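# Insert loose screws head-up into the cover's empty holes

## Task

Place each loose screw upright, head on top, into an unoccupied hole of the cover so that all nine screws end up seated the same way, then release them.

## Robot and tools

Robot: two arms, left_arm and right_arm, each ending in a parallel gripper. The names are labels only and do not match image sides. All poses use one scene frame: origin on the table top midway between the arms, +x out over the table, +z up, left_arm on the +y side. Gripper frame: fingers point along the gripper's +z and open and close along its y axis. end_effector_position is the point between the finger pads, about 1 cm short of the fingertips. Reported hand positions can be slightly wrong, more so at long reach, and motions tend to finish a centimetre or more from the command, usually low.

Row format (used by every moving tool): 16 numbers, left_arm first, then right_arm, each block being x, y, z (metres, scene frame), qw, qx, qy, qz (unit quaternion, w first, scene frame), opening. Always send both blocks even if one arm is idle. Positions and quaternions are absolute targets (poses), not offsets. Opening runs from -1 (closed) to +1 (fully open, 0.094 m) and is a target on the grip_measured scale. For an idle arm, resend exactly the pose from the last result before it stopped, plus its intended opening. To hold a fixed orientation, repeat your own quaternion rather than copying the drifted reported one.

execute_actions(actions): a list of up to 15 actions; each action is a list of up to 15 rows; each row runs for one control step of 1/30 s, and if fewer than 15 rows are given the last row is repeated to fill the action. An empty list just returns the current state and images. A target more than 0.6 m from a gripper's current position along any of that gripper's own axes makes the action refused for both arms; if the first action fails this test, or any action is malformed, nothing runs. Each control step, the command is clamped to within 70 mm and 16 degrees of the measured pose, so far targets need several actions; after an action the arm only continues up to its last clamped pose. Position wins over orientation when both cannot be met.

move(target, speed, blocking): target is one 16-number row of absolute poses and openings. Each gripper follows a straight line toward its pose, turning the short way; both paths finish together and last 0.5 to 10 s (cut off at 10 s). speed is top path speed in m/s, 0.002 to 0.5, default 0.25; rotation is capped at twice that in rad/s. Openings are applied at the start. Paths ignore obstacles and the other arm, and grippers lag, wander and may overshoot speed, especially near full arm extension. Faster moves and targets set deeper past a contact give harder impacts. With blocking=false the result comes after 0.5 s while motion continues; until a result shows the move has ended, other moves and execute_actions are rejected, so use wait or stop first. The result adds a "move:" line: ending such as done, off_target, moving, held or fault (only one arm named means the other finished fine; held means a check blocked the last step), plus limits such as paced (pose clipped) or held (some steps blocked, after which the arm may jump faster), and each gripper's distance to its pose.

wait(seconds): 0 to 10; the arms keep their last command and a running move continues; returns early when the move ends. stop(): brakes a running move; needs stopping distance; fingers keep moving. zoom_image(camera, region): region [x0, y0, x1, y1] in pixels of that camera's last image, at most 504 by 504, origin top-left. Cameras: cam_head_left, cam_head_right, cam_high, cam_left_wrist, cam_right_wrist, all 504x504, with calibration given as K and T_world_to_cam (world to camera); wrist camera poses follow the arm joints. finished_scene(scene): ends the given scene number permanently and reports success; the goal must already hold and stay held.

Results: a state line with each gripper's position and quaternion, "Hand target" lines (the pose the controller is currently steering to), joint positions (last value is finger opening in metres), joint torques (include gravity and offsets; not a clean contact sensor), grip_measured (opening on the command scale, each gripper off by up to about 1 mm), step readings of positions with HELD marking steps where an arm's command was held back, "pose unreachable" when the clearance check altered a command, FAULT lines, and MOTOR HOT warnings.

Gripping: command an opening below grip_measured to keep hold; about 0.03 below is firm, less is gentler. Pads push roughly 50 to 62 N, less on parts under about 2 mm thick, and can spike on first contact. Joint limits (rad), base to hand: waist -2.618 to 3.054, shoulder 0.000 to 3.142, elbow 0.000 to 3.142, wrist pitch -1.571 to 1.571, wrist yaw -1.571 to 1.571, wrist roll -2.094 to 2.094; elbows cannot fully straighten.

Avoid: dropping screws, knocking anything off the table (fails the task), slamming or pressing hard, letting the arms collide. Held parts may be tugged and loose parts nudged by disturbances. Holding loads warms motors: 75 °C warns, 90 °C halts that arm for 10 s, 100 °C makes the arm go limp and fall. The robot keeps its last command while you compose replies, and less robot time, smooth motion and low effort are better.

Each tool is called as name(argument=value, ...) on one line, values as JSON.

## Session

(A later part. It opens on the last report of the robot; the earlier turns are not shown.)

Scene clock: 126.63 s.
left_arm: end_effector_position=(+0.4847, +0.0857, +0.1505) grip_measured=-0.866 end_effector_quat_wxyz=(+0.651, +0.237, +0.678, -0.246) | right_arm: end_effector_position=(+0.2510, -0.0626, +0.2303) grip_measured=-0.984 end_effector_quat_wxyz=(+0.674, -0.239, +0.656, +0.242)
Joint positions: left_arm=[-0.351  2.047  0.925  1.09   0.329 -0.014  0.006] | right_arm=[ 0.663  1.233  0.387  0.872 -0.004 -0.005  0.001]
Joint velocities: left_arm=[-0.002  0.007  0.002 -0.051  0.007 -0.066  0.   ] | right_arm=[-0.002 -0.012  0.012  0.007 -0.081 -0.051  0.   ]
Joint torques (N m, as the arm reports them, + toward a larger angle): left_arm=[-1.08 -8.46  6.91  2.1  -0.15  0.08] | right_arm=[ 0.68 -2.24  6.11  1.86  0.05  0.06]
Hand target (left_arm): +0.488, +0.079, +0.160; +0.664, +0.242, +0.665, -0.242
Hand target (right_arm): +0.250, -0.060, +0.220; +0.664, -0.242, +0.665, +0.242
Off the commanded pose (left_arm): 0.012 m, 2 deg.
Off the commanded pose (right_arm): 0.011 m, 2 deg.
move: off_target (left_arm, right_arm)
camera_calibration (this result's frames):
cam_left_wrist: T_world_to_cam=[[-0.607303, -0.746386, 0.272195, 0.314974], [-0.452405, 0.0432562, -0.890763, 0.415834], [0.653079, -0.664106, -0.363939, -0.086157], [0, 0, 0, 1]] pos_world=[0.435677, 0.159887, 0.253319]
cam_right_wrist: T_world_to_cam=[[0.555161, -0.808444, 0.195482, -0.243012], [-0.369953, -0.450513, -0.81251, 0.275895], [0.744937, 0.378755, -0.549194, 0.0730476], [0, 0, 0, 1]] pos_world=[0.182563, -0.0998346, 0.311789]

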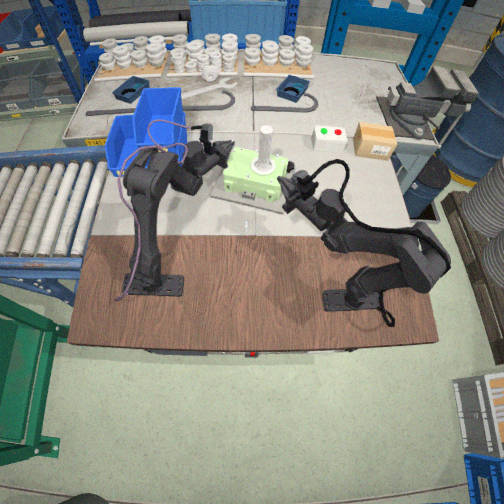

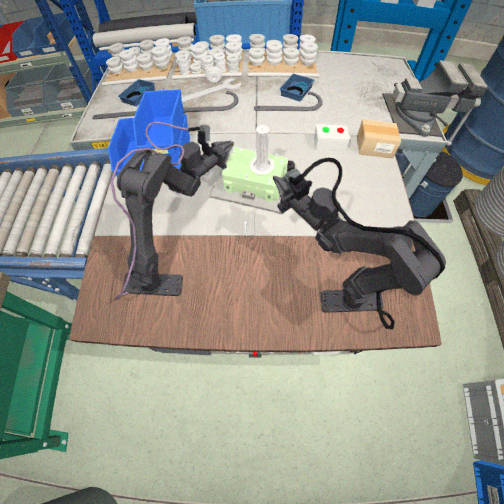

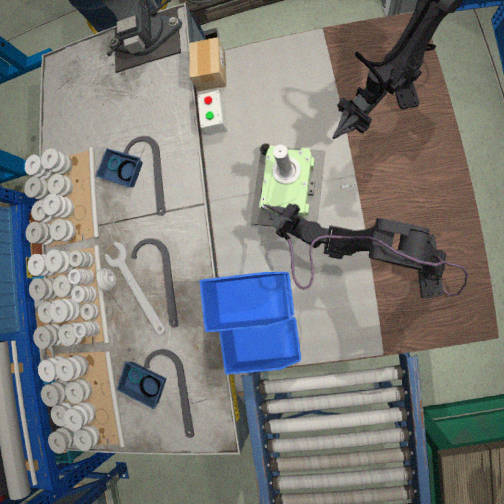

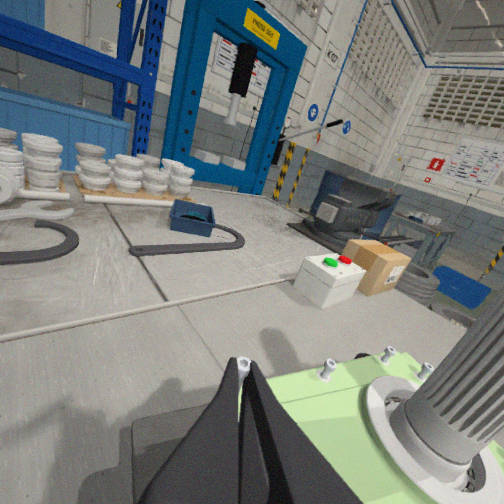

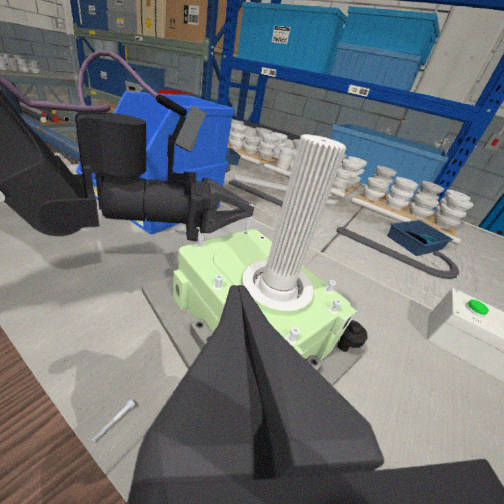

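move(target=[0.487,0.079,0.150,0.6645,0.2418,0.6645,-0.2418,-1,0.25,-0.06,0.22,0.6645,-0.2418,0.6645,0.2418,-1], speed=0.015)

zoom_image(camera="cam_right_wrist", region=[150,170,270,260])

zoom_image(camera="cam_head_left", region=[200,120,280,180])

Scene clock: 128.23 s.
left_arm: end_effector_position=(+0.4849, +0.0840, +0.1502) grip_measured=-0.866 end_effector_quat_wxyz=(+0.660, +0.238, +0.668, -0.247) | right_arm: end_effector_position=(+0.2510, -0.0626, +0.2303) grip_measured=-0.984 end_effector_quat_wxyz=(+0.674, -0.239, +0.656, +0.242)
Joint positions: left_arm=[-0.354  2.071  0.925  1.14   0.328 -0.013  0.006] | right_arm=[ 0.663  1.233  0.387  0.872 -0.004 -0.005  0.001]
Joint velocities: left_arm=[ 0.002 -0.027 -0.012 -0.037  0.022  0.007 -0.001] | right_arm=[-0.002  0.002 -0.007 -0.022 -0.022  0.022 -0.   ]
Joint torques (N m, as the arm reports them, + toward a larger angle): left_arm=[-0.98 -8.28  5.78  2.   -0.16  0.08] | right_arm=[ 0.66 -2.24  6.12  1.86  0.05  0.05]
Hand target (left_arm): +0.487, +0.079, +0.150; +0.664, +0.242, +0.664, -0.242
Hand target (right_arm): +0.250, -0.060, +0.220; +0.664, -0.242, +0.665, +0.242
Off the commanded pose (left_arm): 0.005 m, 1 deg.
Off the commanded pose (right_arm): 0.011 m, 2 deg.
move: off_target (right_arm)
camera_calibration (this result's frames):
cam_left_wrist: T_world_to_cam=[[-0.615751, -0.742473, 0.263788, 0.318943], [-0.429773, 0.0358765, -0.902224, 0.407138], [0.660414, -0.668914, -0.341186, -0.0941452], [0, 0, 0, 1]] pos_world=[0.433541, 0.159225, 0.251076]
cam_right_wrist: T_world_to_cam=[[0.555161, -0.808444, 0.195482, -0.243012], [-0.369953, -0.450513, -0.81251, 0.275895], [0.744937, 0.378755, -0.549194, 0.0730476], [0, 0, 0, 1]] pos_world=[0.182563, -0.0998346, 0.311789]

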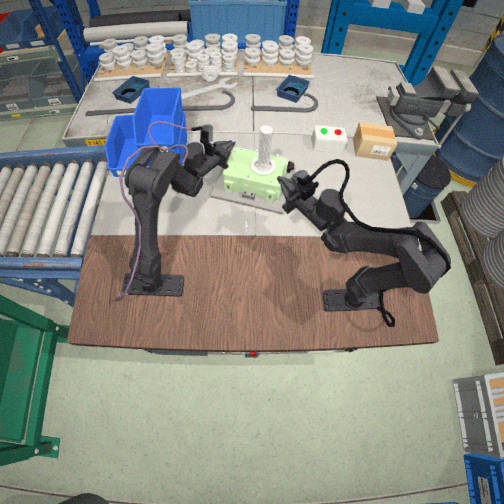

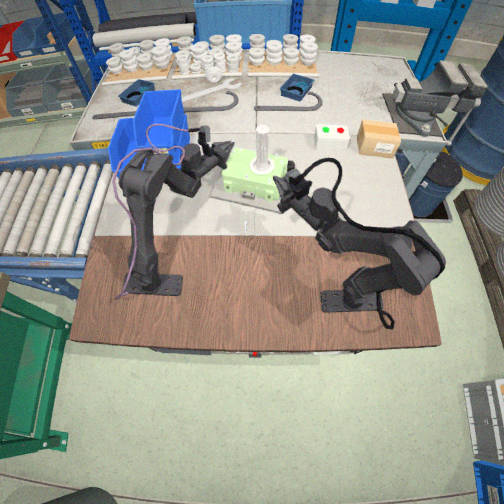

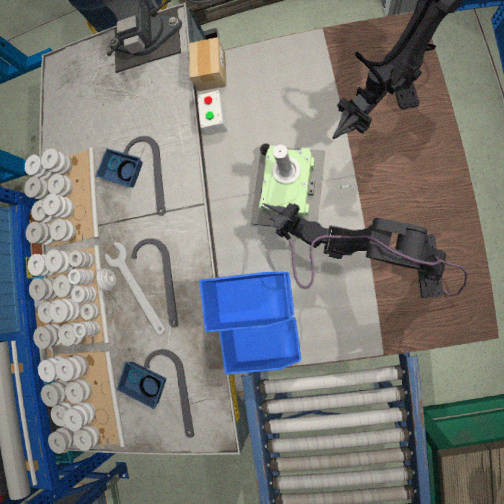

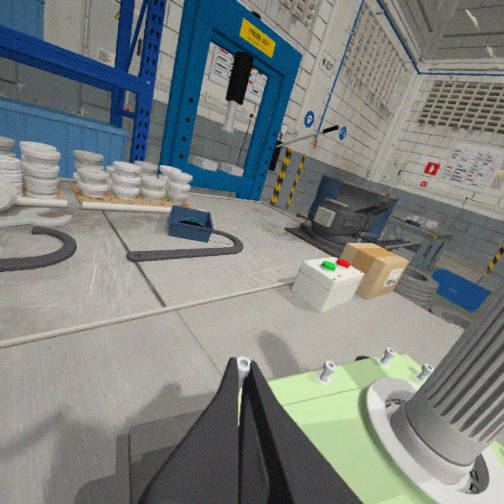

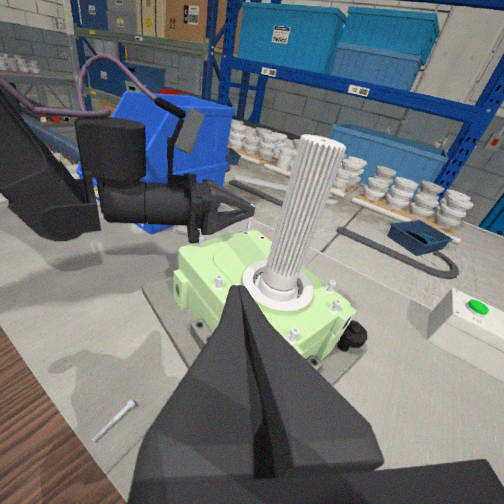

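Region (150, 170, 270, 260) of cam_right_wrist's 504x504 image, scaled by 4.200, with more detail than that image has; it fills the top 378 rows of this view, and the rest is white.

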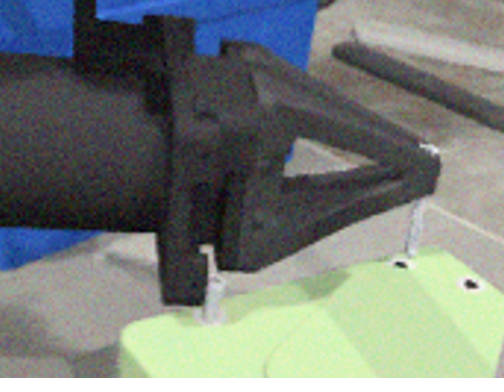

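Region (200, 120, 280, 180) of cam_head_left's 504x504 image, scaled by 6.300, with more detail than that image has; it fills the top 378 rows of this view, and the rest is white.

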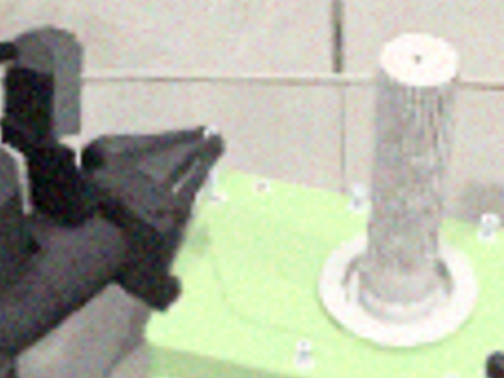

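move(target=[0.477,0.079,0.146,0.6645,0.2418,0.6645,-0.2418,-1,0.25,-0.06,0.22,0.6645,-0.2418,0.6645,0.2418,-1], speed=0.01)

zoom_image(camera="cam_right_wrist", region=[150,170,270,260])

zoom_image(camera="cam_head_left", region=[200,120,280,180])

Scene clock: 130.67 s.
left_arm: end_effector_position=(+0.4814, +0.0816, +0.1516) grip_measured=-0.866 end_effector_quat_wxyz=(+0.665, +0.238, +0.663, -0.247) | right_arm: end_effector_position=(+0.2510, -0.0626, +0.2303) grip_measured=-0.984 end_effector_quat_wxyz=(+0.674, -0.239, +0.656, +0.242)
Joint positions: left_arm=[-0.363  2.071  0.913  1.165  0.318 -0.013  0.006] | right_arm=[ 0.663  1.233  0.387  0.872 -0.004 -0.005  0.001]
Joint velocities: left_arm=[ 0.012 -0.012 -0.017 -0.081  0.066  0.051 -0.   ] | right_arm=[-0.017 -0.002 -0.007  0.051  0.037 -0.007  0.   ]
Joint torques (N m, as the arm reports them, + toward a larger angle): left_arm=[-0.99 -8.87  3.36  2.09 -0.16  0.09] | right_arm=[ 0.67 -2.24  6.12  1.85  0.05  0.05]
Hand target (left_arm): +0.477, +0.079, +0.146; +0.664, +0.242, +0.664, -0.242
Hand target (right_arm): +0.250, -0.060, +0.220; +0.664, -0.242, +0.665, +0.242
Off the commanded pose (left_arm): 0.008 m, 1 deg.
Off the commanded pose (right_arm): 0.011 m, 2 deg.
move: off_target (right_arm)
camera_calibration (this result's frames):
cam_left_wrist: T_world_to_cam=[[-0.619062, -0.741264, 0.259402, 0.316791], [-0.418316, 0.0316922, -0.907749, 0.402627], [0.664661, -0.670465, -0.329702, -0.0966591], [0, 0, 0, 1]] pos_world=[0.428784, 0.157259, 0.251439]
cam_right_wrist: T_world_to_cam=[[0.555161, -0.808444, 0.195482, -0.243012], [-0.369953, -0.450513, -0.81251, 0.275895], [0.744937, 0.378755, -0.549194, 0.0730476], [0, 0, 0, 1]] pos_world=[0.182563, -0.0998346, 0.311789]

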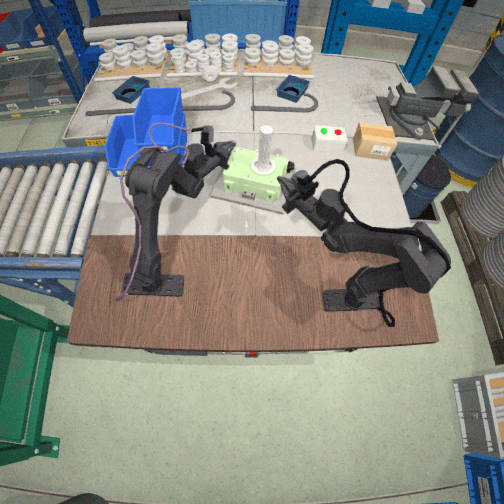

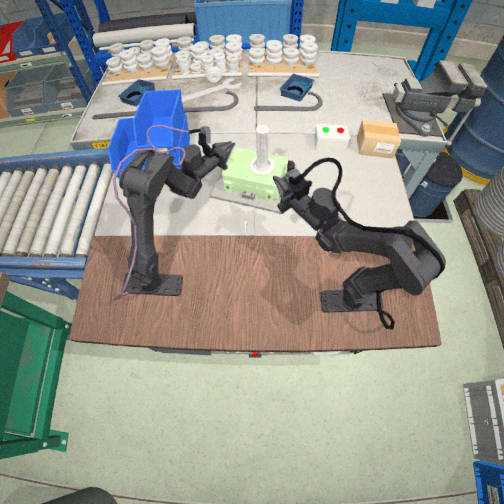

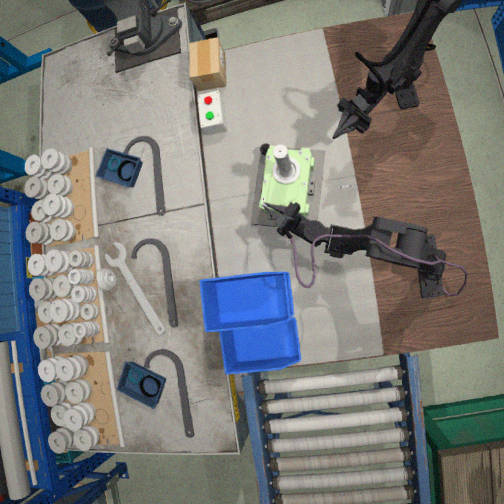

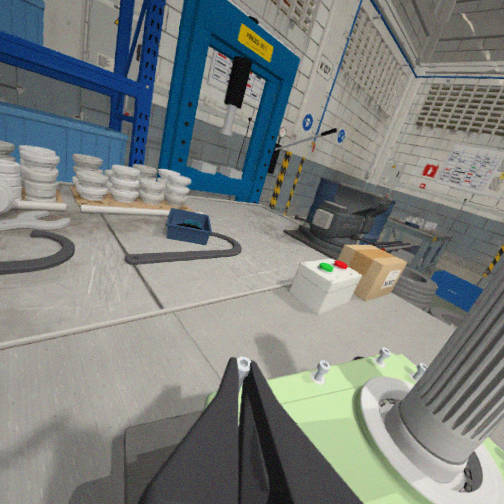

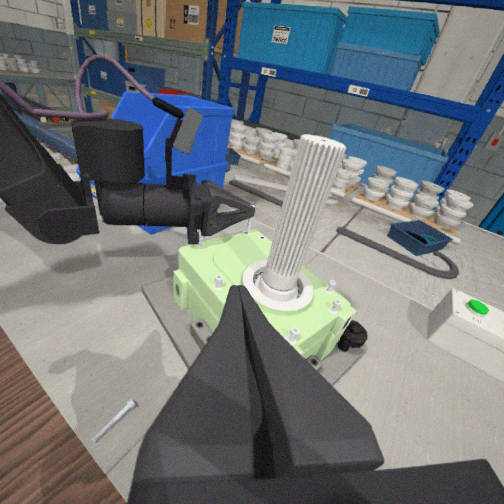

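Region (150, 170, 270, 260) of cam_right_wrist's 504x504 image, scaled by 4.200, with more detail than that image has; it fills the top 378 rows of this view, and the rest is white.

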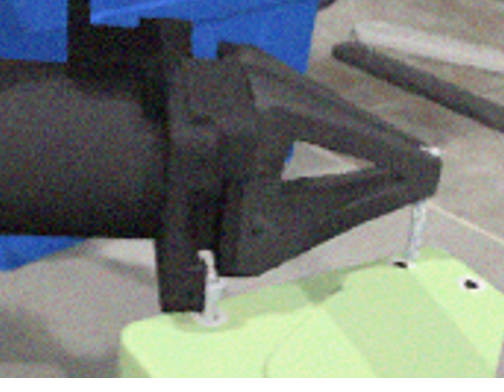

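Region (200, 120, 280, 180) of cam_head_left's 504x504 image, scaled by 6.300, with more detail than that image has; it fills the top 378 rows of this view, and the rest is white.

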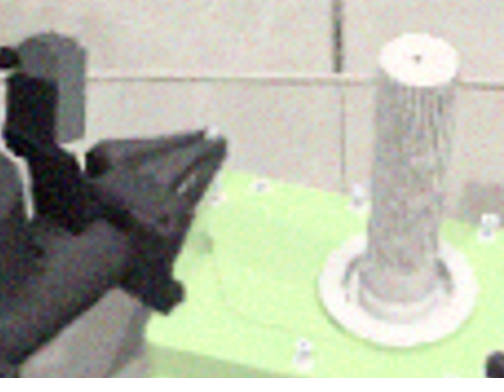

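move(target=[0.481,0.082,0.18,0.6645,0.2418,0.6645,-0.2418,-1,0.25,-0.06,0.22,0.6645,-0.2418,0.6645,0.2418,-1], speed=0.05)

move(target=[0.491,0.090,0.175,0.5417,0.4545,0.5417,-0.4545,-1,0.25,-0.06,0.22,0.6645,-0.2418,0.6645,0.2418,-1], speed=0.1)

move(target=[0.491,0.090,0.158,0.5417,0.4545,0.5417,-0.4545,-1,0.25,-0.06,0.22,0.6645,-0.2418,0.6645,0.2418,-1], speed=0.03)

zoom_image(camera="cam_right_wrist", region=[150,170,270,260])

zoom_image(camera="cam_head_left", region=[200,120,280,180])

Scene clock: 131.73 s.
left_arm: end_effector_position=(+0.4786, +0.0828, +0.1668) grip_measured=-0.866 end_effector_quat_wxyz=(+0.657, +0.238, +0.671, -0.246) | right_arm: end_effector_position=(+0.2510, -0.0626, +0.2303) grip_measured=-0.984 end_effector_quat_wxyz=(+0.674, -0.239, +0.656, +0.242)
Joint positions: left_arm=[-0.363  1.997  0.913  1.069  0.317 -0.013  0.006] | right_arm=[ 0.663  1.233  0.387  0.872 -0.004 -0.005  0.001]
Joint velocities: left_arm=[ 0.007  0.002 -0.012 -0.081 -0.037 -0.051 -0.   ] | right_arm=[-0.022  0.017  0.012 -0.037  0.037 -0.066  0.001]
Joint torques (N m, as the arm reports them, + toward a larger angle): left_arm=[ -0.01 -10.46   6.19   1.88  -0.03   0.09] | right_arm=[ 0.67 -2.25  6.12  1.86  0.06  0.05]
Hand target (left_arm): +0.481, +0.082, +0.180; +0.665, +0.242, +0.664, -0.242
Hand target (right_arm): +0.250, -0.060, +0.220; +0.664, -0.242, +0.665, +0.242
Off the commanded pose (left_arm): 0.013 m, 1 deg.
Off the commanded pose (right_arm): 0.011 m, 2 deg.
move: off_target (left_arm, right_arm)
camera_calibration (this result's frames):
cam_left_wrist: T_world_to_cam=[[-0.613008, -0.743937, 0.266045, 0.308265], [-0.437208, 0.0389366, -0.898517, 0.422129], [0.658081, -0.667115, -0.349124, -0.0828317], [0, 0, 0, 1]] pos_world=[0.428037, 0.157635, 0.26836]
cam_right_wrist: T_world_to_cam=[[0.555161, -0.808444, 0.195482, -0.243012], [-0.369953, -0.450513, -0.81251, 0.275895], [0.744937, 0.378755, -0.549194, 0.0730476], [0, 0, 0, 1]] pos_world=[0.182563, -0.0998346, 0.311789]

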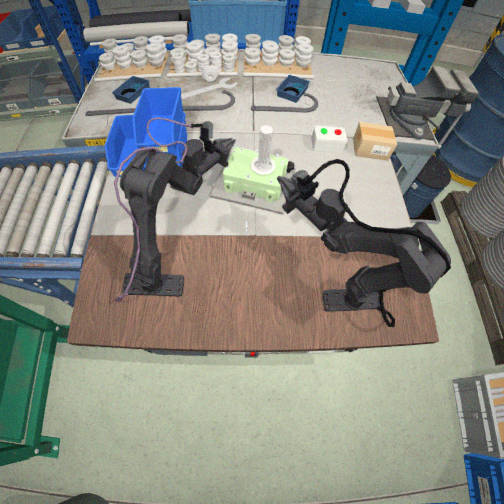

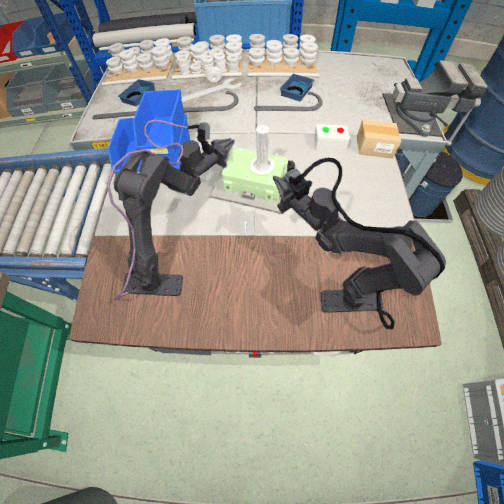

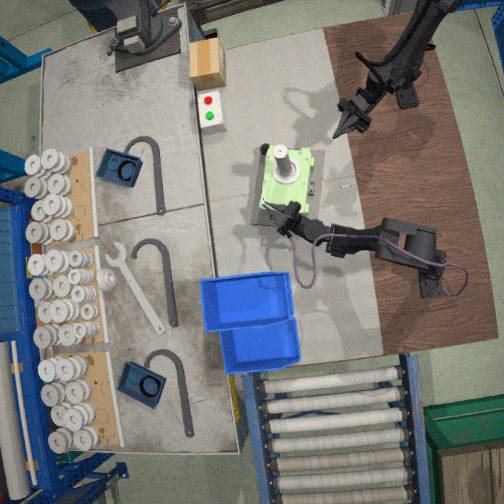

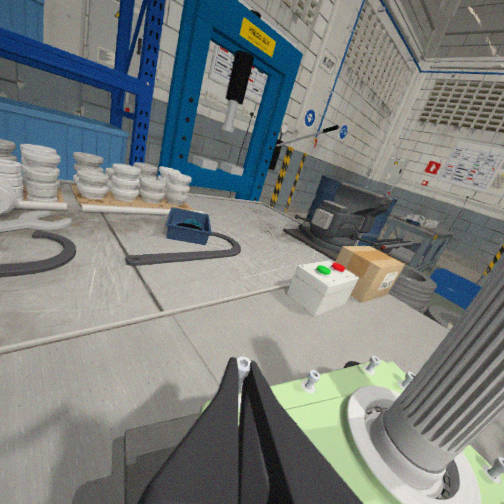

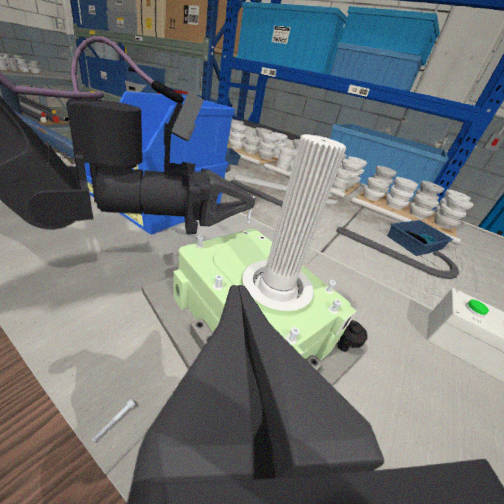

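Scene clock: 135.67 s.
left_arm: end_effector_position=(+0.4863, +0.0841, +0.1720) grip_measured=-0.866 end_effector_quat_wxyz=(+0.539, +0.450, +0.545, -0.457) | right_arm: end_effector_position=(+0.2510, -0.0626, +0.2303) grip_measured=-0.984 end_effector_quat_wxyz=(+0.674, -0.239, +0.656, +0.242)
Joint positions: left_arm=[-0.145  2.257  1.375  0.882  1.23  -0.013  0.006] | right_arm=[ 0.663  1.233  0.387  0.872 -0.004 -0.005  0.001]
Joint velocities: left_arm=[ 0.012 -0.022  0.012 -0.037  0.037  0.022  0.   ] | right_arm=[-0.022 -0.012  0.002 -0.022 -0.037 -0.066 -0.   ]
Joint torques (N m, as the arm reports them, + toward a larger angle): left_arm=[  1.12 -10.42   7.29   1.35   0.17   0.06] | right_arm=[ 0.65 -2.25  6.1   1.85  0.07  0.06]
Hand target (left_arm): +0.491, +0.089, +0.175; +0.542, +0.454, +0.542, -0.454
Hand target (right_arm): +0.250, -0.060, +0.220; +0.664, -0.242, +0.665, +0.242
Off the commanded pose (left_arm): 0.008 m, 1 deg.
Off the commanded pose (right_arm): 0.011 m, 2 deg.
move: off_target (right_arm)
camera_calibration (this result's frames):
cam_left_wrist: T_world_to_cam=[[-0.949088, -0.175907, 0.261321, 0.428963], [-0.304292, 0.297386, -0.904968, 0.344879], [0.081477, -0.938413, -0.335773, 0.215736], [0, 0, 0, 1]] pos_world=[0.49449, 0.175345, 0.272446]
cam_right_wrist: T_world_to_cam=[[0.555161, -0.808444, 0.195482, -0.243012], [-0.369953, -0.450513, -0.81251, 0.275895], [0.744937, 0.378755, -0.549194, 0.0730476], [0, 0, 0, 1]] pos_world=[0.182563, -0.0998346, 0.311789]

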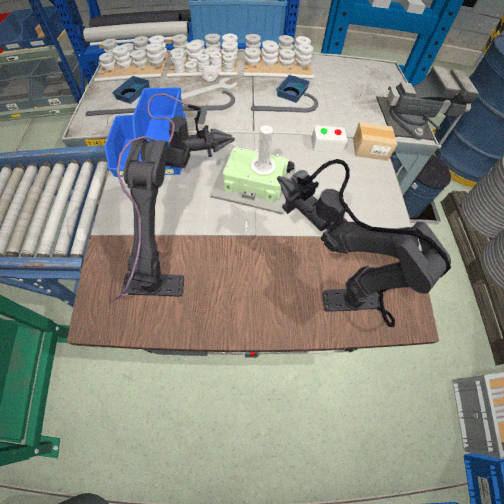

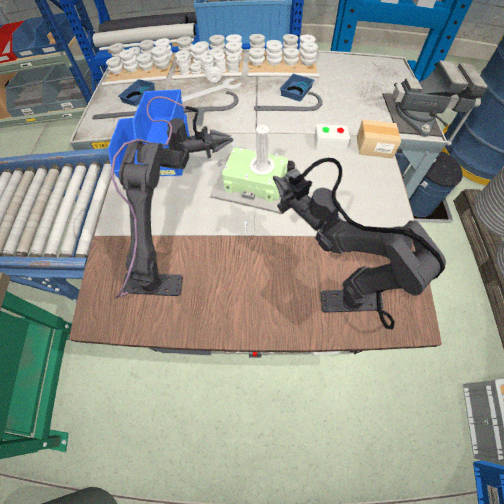

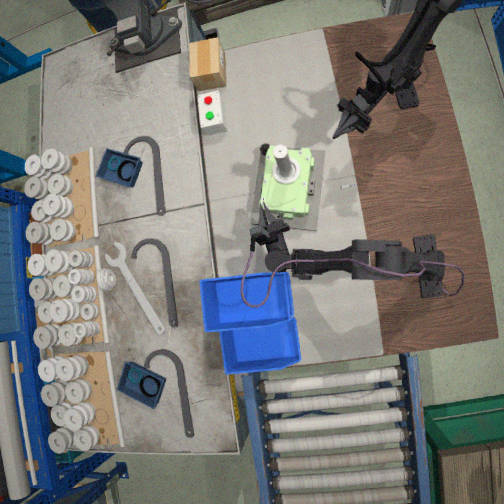

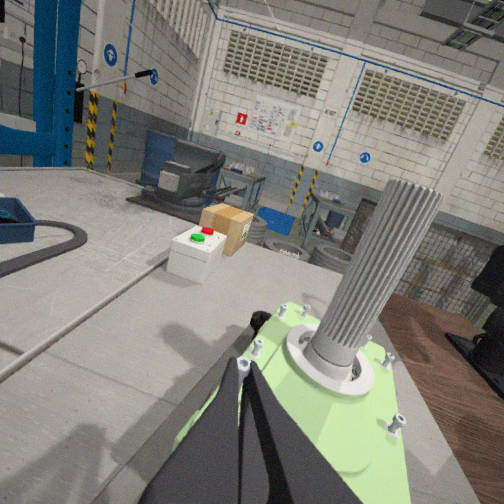

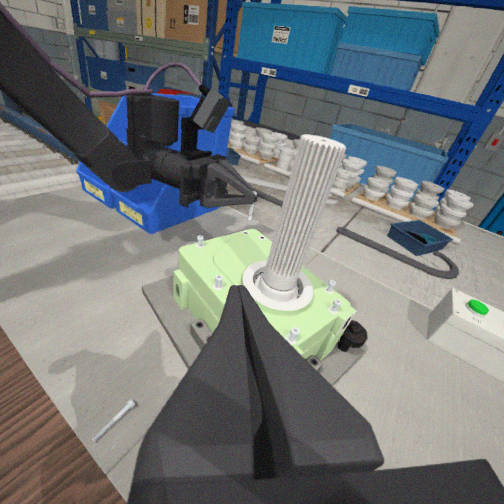

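Scene clock: 136.50 s.
left_arm: end_effector_position=(+0.4873, +0.0837, +0.1555) grip_measured=-0.866 end_effector_quat_wxyz=(+0.532, +0.448, +0.550, -0.462) | right_arm: end_effector_position=(+0.2510, -0.0626, +0.2303) grip_measured=-0.984 end_effector_quat_wxyz=(+0.674, -0.239, +0.656, +0.242)
Joint positions: left_arm=[-0.145  2.294  1.375  0.898  1.234 -0.012  0.006] | right_arm=[ 0.663  1.233  0.387  0.872 -0.004 -0.005  0.001]
Joint velocities: left_arm=[ 0.012  0.012  0.007 -0.066 -0.037 -0.007  0.   ] | right_arm=[-0.012 -0.007 -0.012  0.022 -0.022  0.066 -0.001]
Joint torques (N m, as the arm reports them, + toward a larger angle): left_arm=[  1.26 -10.71   6.13   1.64   0.15   0.09] | right_arm=[ 0.67 -2.23  6.11  1.85  0.05  0.06]
Hand target (left_arm): +0.491, +0.090, +0.158; +0.542, +0.454, +0.542, -0.454
Hand target (right_arm): +0.250, -0.060, +0.220; +0.664, -0.242, +0.665, +0.242
Off the commanded pose (left_arm): 0.008 m, 2 deg.
Off the commanded pose (right_arm): 0.011 m, 2 deg.
move: off_target (right_arm)
camera_calibration (this result's frames):
cam_left_wrist: T_world_to_cam=[[-0.944567, -0.173273, 0.278871, 0.429029], [-0.320461, 0.301859, -0.897879, 0.336728], [0.0713981, -0.937474, -0.340654, 0.215316], [0, 0, 0, 1]] pos_world=[0.497782, 0.174547, 0.256045]
cam_right_wrist: T_world_to_cam=[[0.555161, -0.808444, 0.195482, -0.243012], [-0.369953, -0.450513, -0.81251, 0.275895], [0.744937, 0.378755, -0.549194, 0.0730476], [0, 0, 0, 1]] pos_world=[0.182563, -0.0998346, 0.311789]

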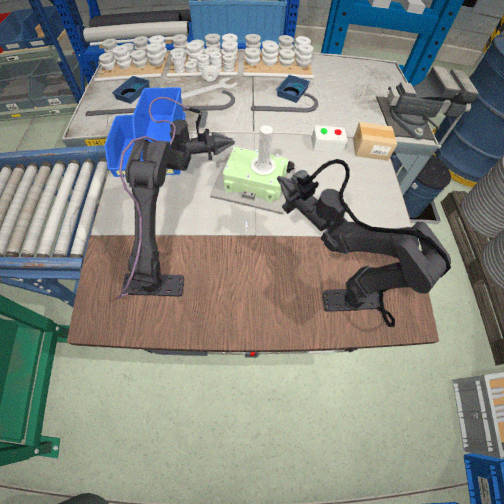

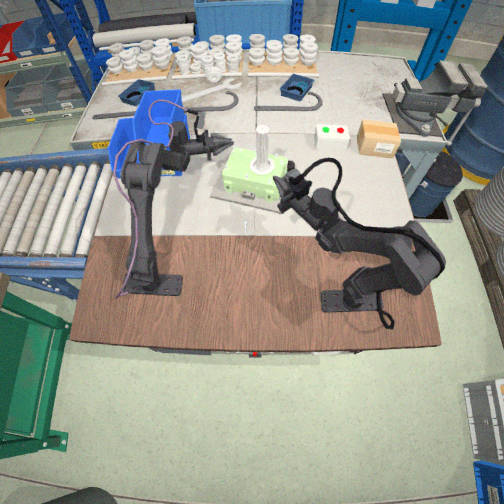

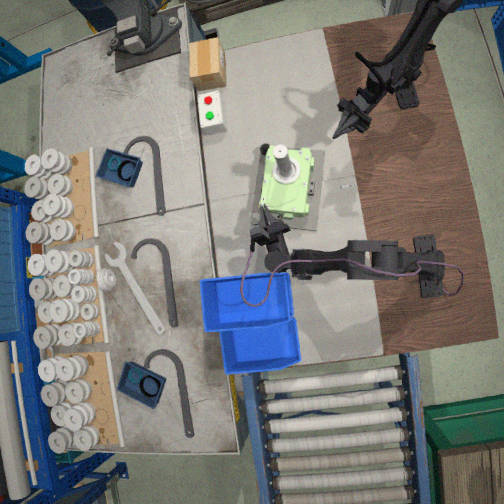

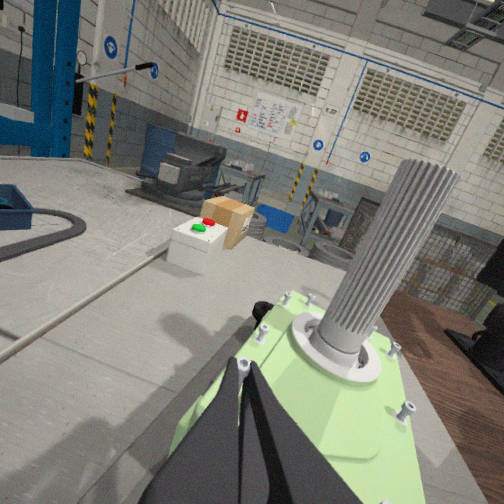

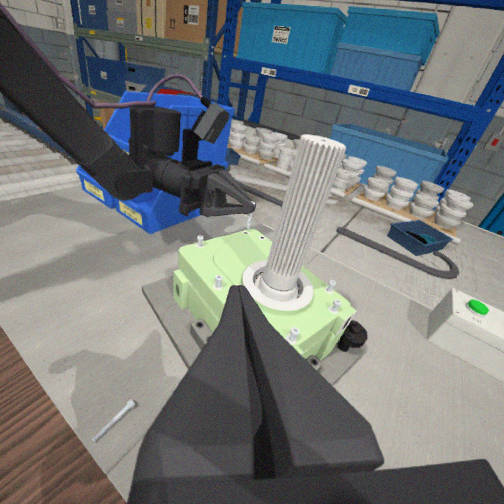

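Region (150, 170, 270, 260) of cam_right_wrist's 504x504 image, scaled by 4.200, with more detail than that image has; it fills the top 378 rows of this view, and the rest is white.

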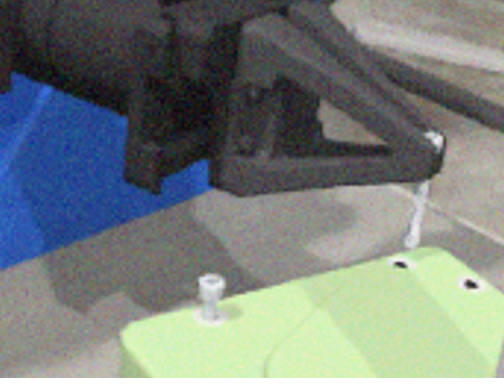

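Region (200, 120, 280, 180) of cam_head_left's 504x504 image, scaled by 6.300, with more detail than that image has; it fills the top 378 rows of this view, and the rest is white.

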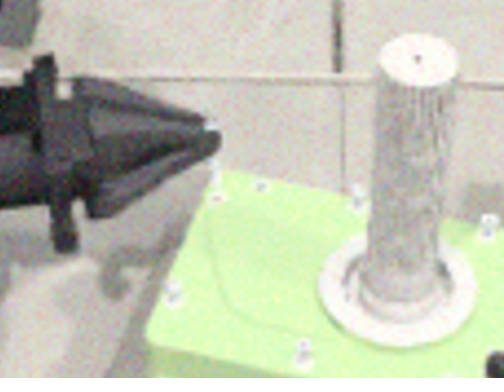

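move(target=[0.484,0.090,0.150,0.5417,0.4545,0.5417,-0.4545,-1,0.25,-0.06,0.22,0.6645,-0.2418,0.6645,0.2418,-1], speed=0.01)

zoom_image(camera="cam_right_wrist", region=[150,170,270,260])

zoom_image(camera="cam_head_left", region=[200,120,280,180])

Scene clock: 138.53 s.
left_arm: end_effector_position=(+0.4852, +0.0840, +0.1571) grip_measured=-0.866 end_effector_quat_wxyz=(+0.542, +0.454, +0.541, -0.456) | right_arm: end_effector_position=(+0.2510, -0.0626, +0.2303) grip_measured=-0.984 end_effector_quat_wxyz=(+0.674, -0.239, +0.656, +0.242)
Joint positions: left_arm=[-0.145  2.294  1.362  0.942  1.235 -0.012  0.006] | right_arm=[ 0.663  1.233  0.387  0.872 -0.004 -0.005  0.001]
Joint velocities: left_arm=[ 0.027  0.007  0.007  0.022 -0.022 -0.081  0.001] | right_arm=[-0.012  0.007  0.007 -0.051 -0.081 -0.007  0.001]
Joint torques (N m, as the arm reports them, + toward a larger angle): left_arm=[  1.01 -10.64   3.84   1.63   0.12   0.08] | right_arm=[ 0.66 -2.21  6.1   1.85  0.06  0.05]
Hand target (left_arm): +0.484, +0.090, +0.150; +0.542, +0.455, +0.542, -0.455
Hand target (right_arm): +0.250, -0.060, +0.220; +0.664, -0.242, +0.665, +0.242
Off the commanded pose (left_arm): 0.009 m, 0 deg.
Off the commanded pose (right_arm): 0.011 m, 2 deg.
move: off_target (right_arm)
camera_calibration (this result's frames):
cam_left_wrist: T_world_to_cam=[[-0.952868, -0.171202, 0.250464, 0.43498], [-0.292348, 0.297496, -0.908861, 0.325842], [0.081087, -0.939248, -0.333525, 0.210613], [0, 0, 0, 1]] pos_world=[0.49266, 0.175351, 0.257443]
cam_right_wrist: T_world_to_cam=[[0.555161, -0.808444, 0.195482, -0.243012], [-0.369953, -0.450513, -0.81251, 0.275895], [0.744937, 0.378755, -0.549194, 0.0730476], [0, 0, 0, 1]] pos_world=[0.182563, -0.0998346, 0.311789]

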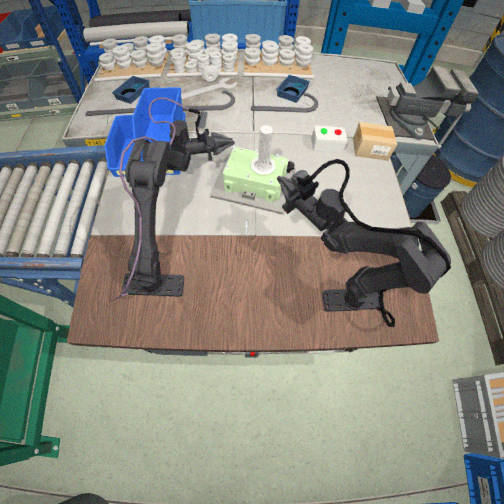

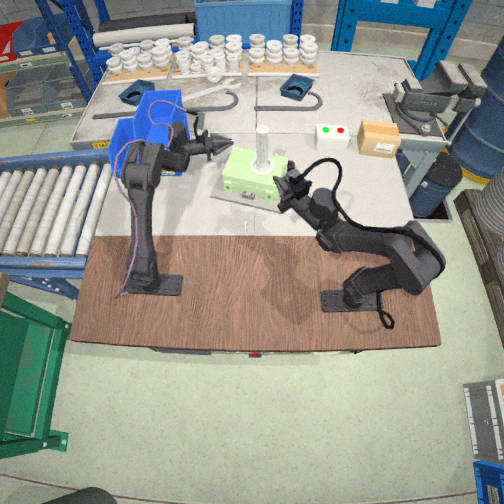

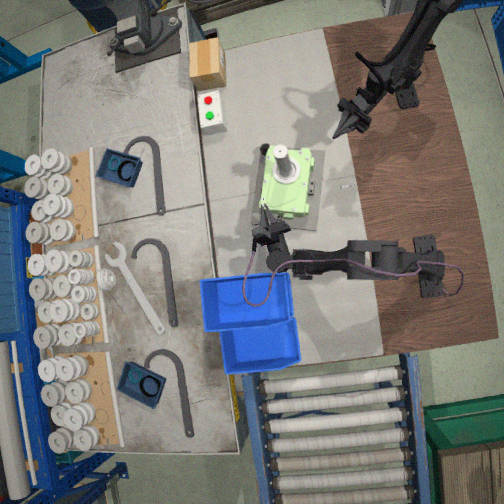

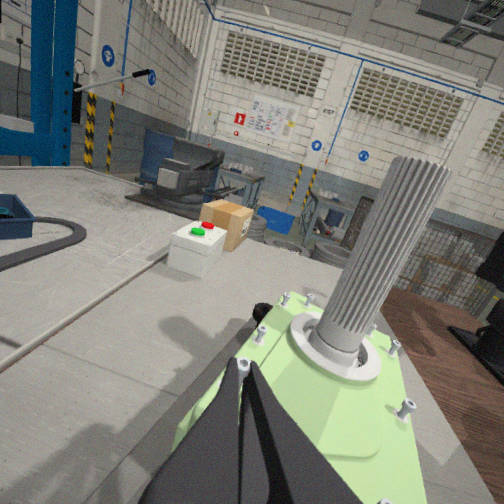

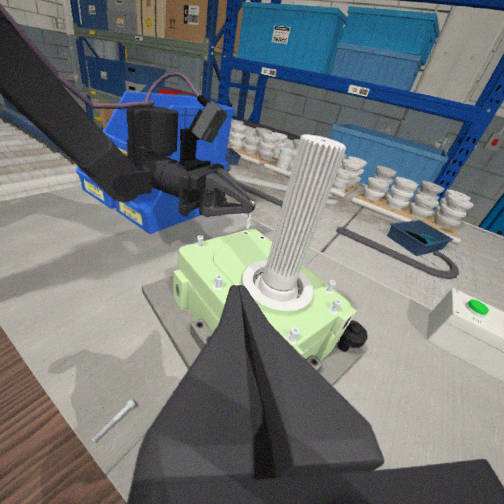

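Region (150, 170, 270, 260) of cam_right_wrist's 504x504 image, scaled by 4.200, with more detail than that image has; it fills the top 378 rows of this view, and the rest is white.

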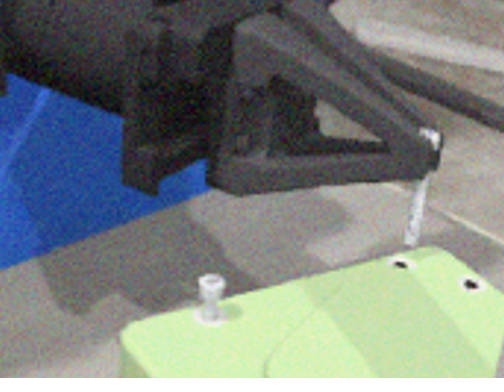

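Region (200, 120, 280, 180) of cam_head_left's 504x504 image, scaled by 6.300, with more detail than that image has; it fills the top 378 rows of this view, and the rest is white.

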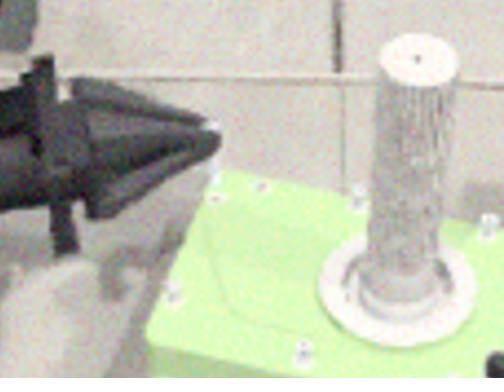

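Friction. Push further.

move(target=[0.480,0.090,0.140,0.5417,0.4545,0.5417,-0.4545,-1,0.25,-0.06,0.22,0.6645,-0.2418,0.6645,0.2418,-1], speed=0.01)

zoom_image(camera="cam_right_wrist", region=[150,170,270,260])

zoom_image(camera="cam_head_left", region=[200,120,280,180])

Scene clock: 140.77 s.
left_arm: end_effector_position=(+0.4822, +0.0845, +0.1500) grip_measured=-0.866 end_effector_quat_wxyz=(+0.545, +0.455, +0.538, -0.455) | right_arm: end_effector_position=(+0.2510, -0.0626, +0.2303) grip_measured=-0.984 end_effector_quat_wxyz=(+0.674, -0.239, +0.656, +0.242)
Joint positions: left_arm=[-0.145  2.305  1.341  0.984  1.235 -0.012  0.006] | right_arm=[ 0.663  1.233  0.387  0.872 -0.004 -0.005  0.001]
Joint velocities: left_arm=[-0.017 -0.002 -0.002  0.007  0.022 -0.007  0.   ] | right_arm=[ 0.007 -0.007  0.017 -0.022  0.022  0.022  0.   ]
Joint torques (N m, as the arm reports them, + toward a larger angle): left_arm=[  0.99 -10.37   3.43   1.58   0.09   0.08] | right_arm=[ 0.67 -2.24  6.13  1.86  0.06  0.06]
Hand target (left_arm): +0.480, +0.090, +0.140; +0.542, +0.455, +0.542, -0.455
Hand target (right_arm): +0.250, -0.060, +0.220; +0.664, -0.242, +0.665, +0.242
Off the commanded pose (left_arm): 0.012 m, 1 deg.
Off the commanded pose (right_arm): 0.011 m, 2 deg.
move: off_target (left_arm, right_arm)
camera_calibration (this result's frames):
cam_left_wrist: T_world_to_cam=[[-0.955093, -0.170835, 0.242101, 0.436232], [-0.284124, 0.296141, -0.911907, 0.315009], [0.0840902, -0.939742, -0.33138, 0.207252], [0, 0, 0, 1]] pos_world=[0.488715, 0.176001, 0.250326]
cam_right_wrist: T_world_to_cam=[[0.555161, -0.808444, 0.195482, -0.243012], [-0.369953, -0.450513, -0.81251, 0.275895], [0.744937, 0.378755, -0.549194, 0.0730476], [0, 0, 0, 1]] pos_world=[0.182563, -0.0998346, 0.311789]

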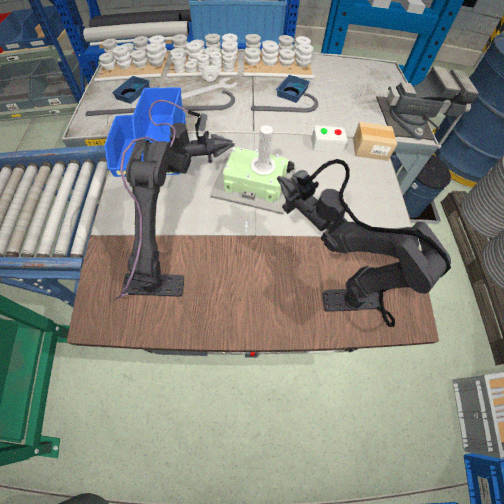

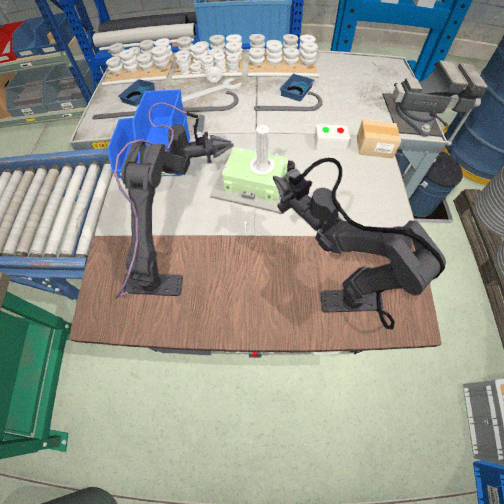

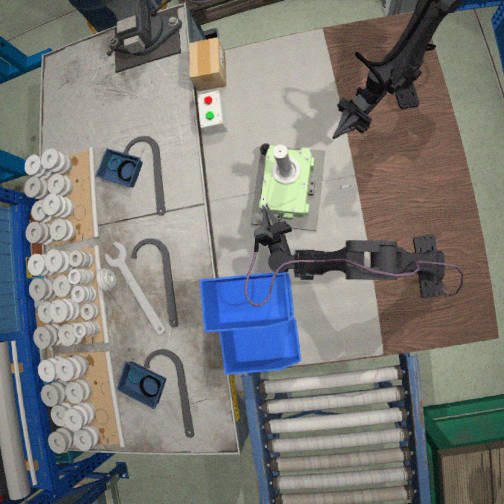

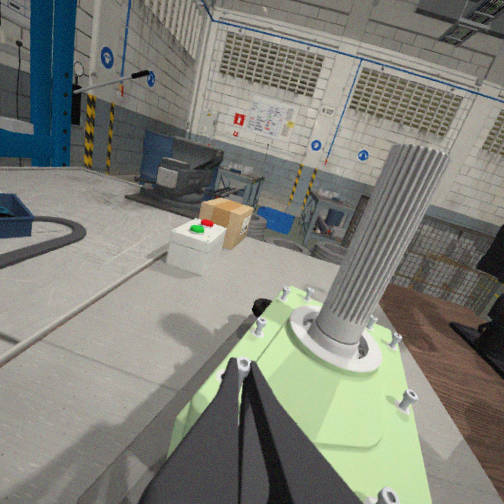

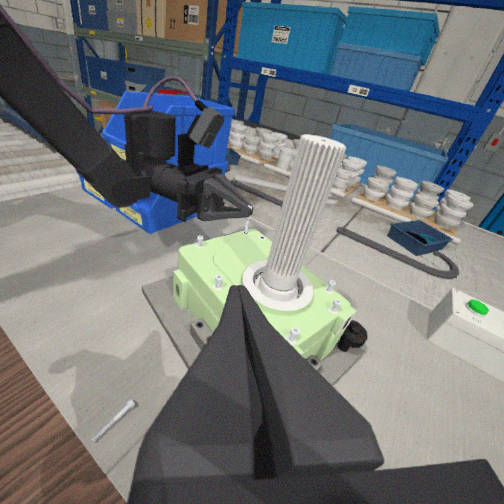

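Region (150, 170, 270, 260) of cam_right_wrist's 504x504 image, scaled by 4.200, with more detail than that image has; it fills the top 378 rows of this view, and the rest is white.

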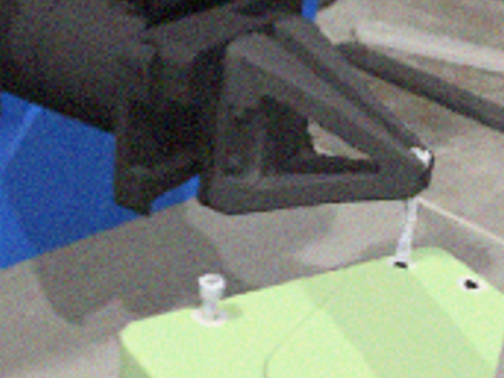

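Region (200, 120, 280, 180) of cam_head_left's 504x504 image, scaled by 6.300, with more detail than that image has; it fills the top 378 rows of this view, and the rest is white.

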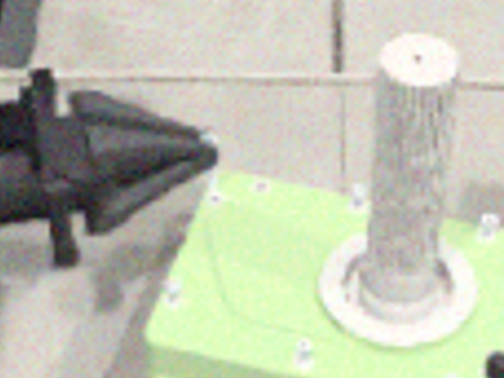

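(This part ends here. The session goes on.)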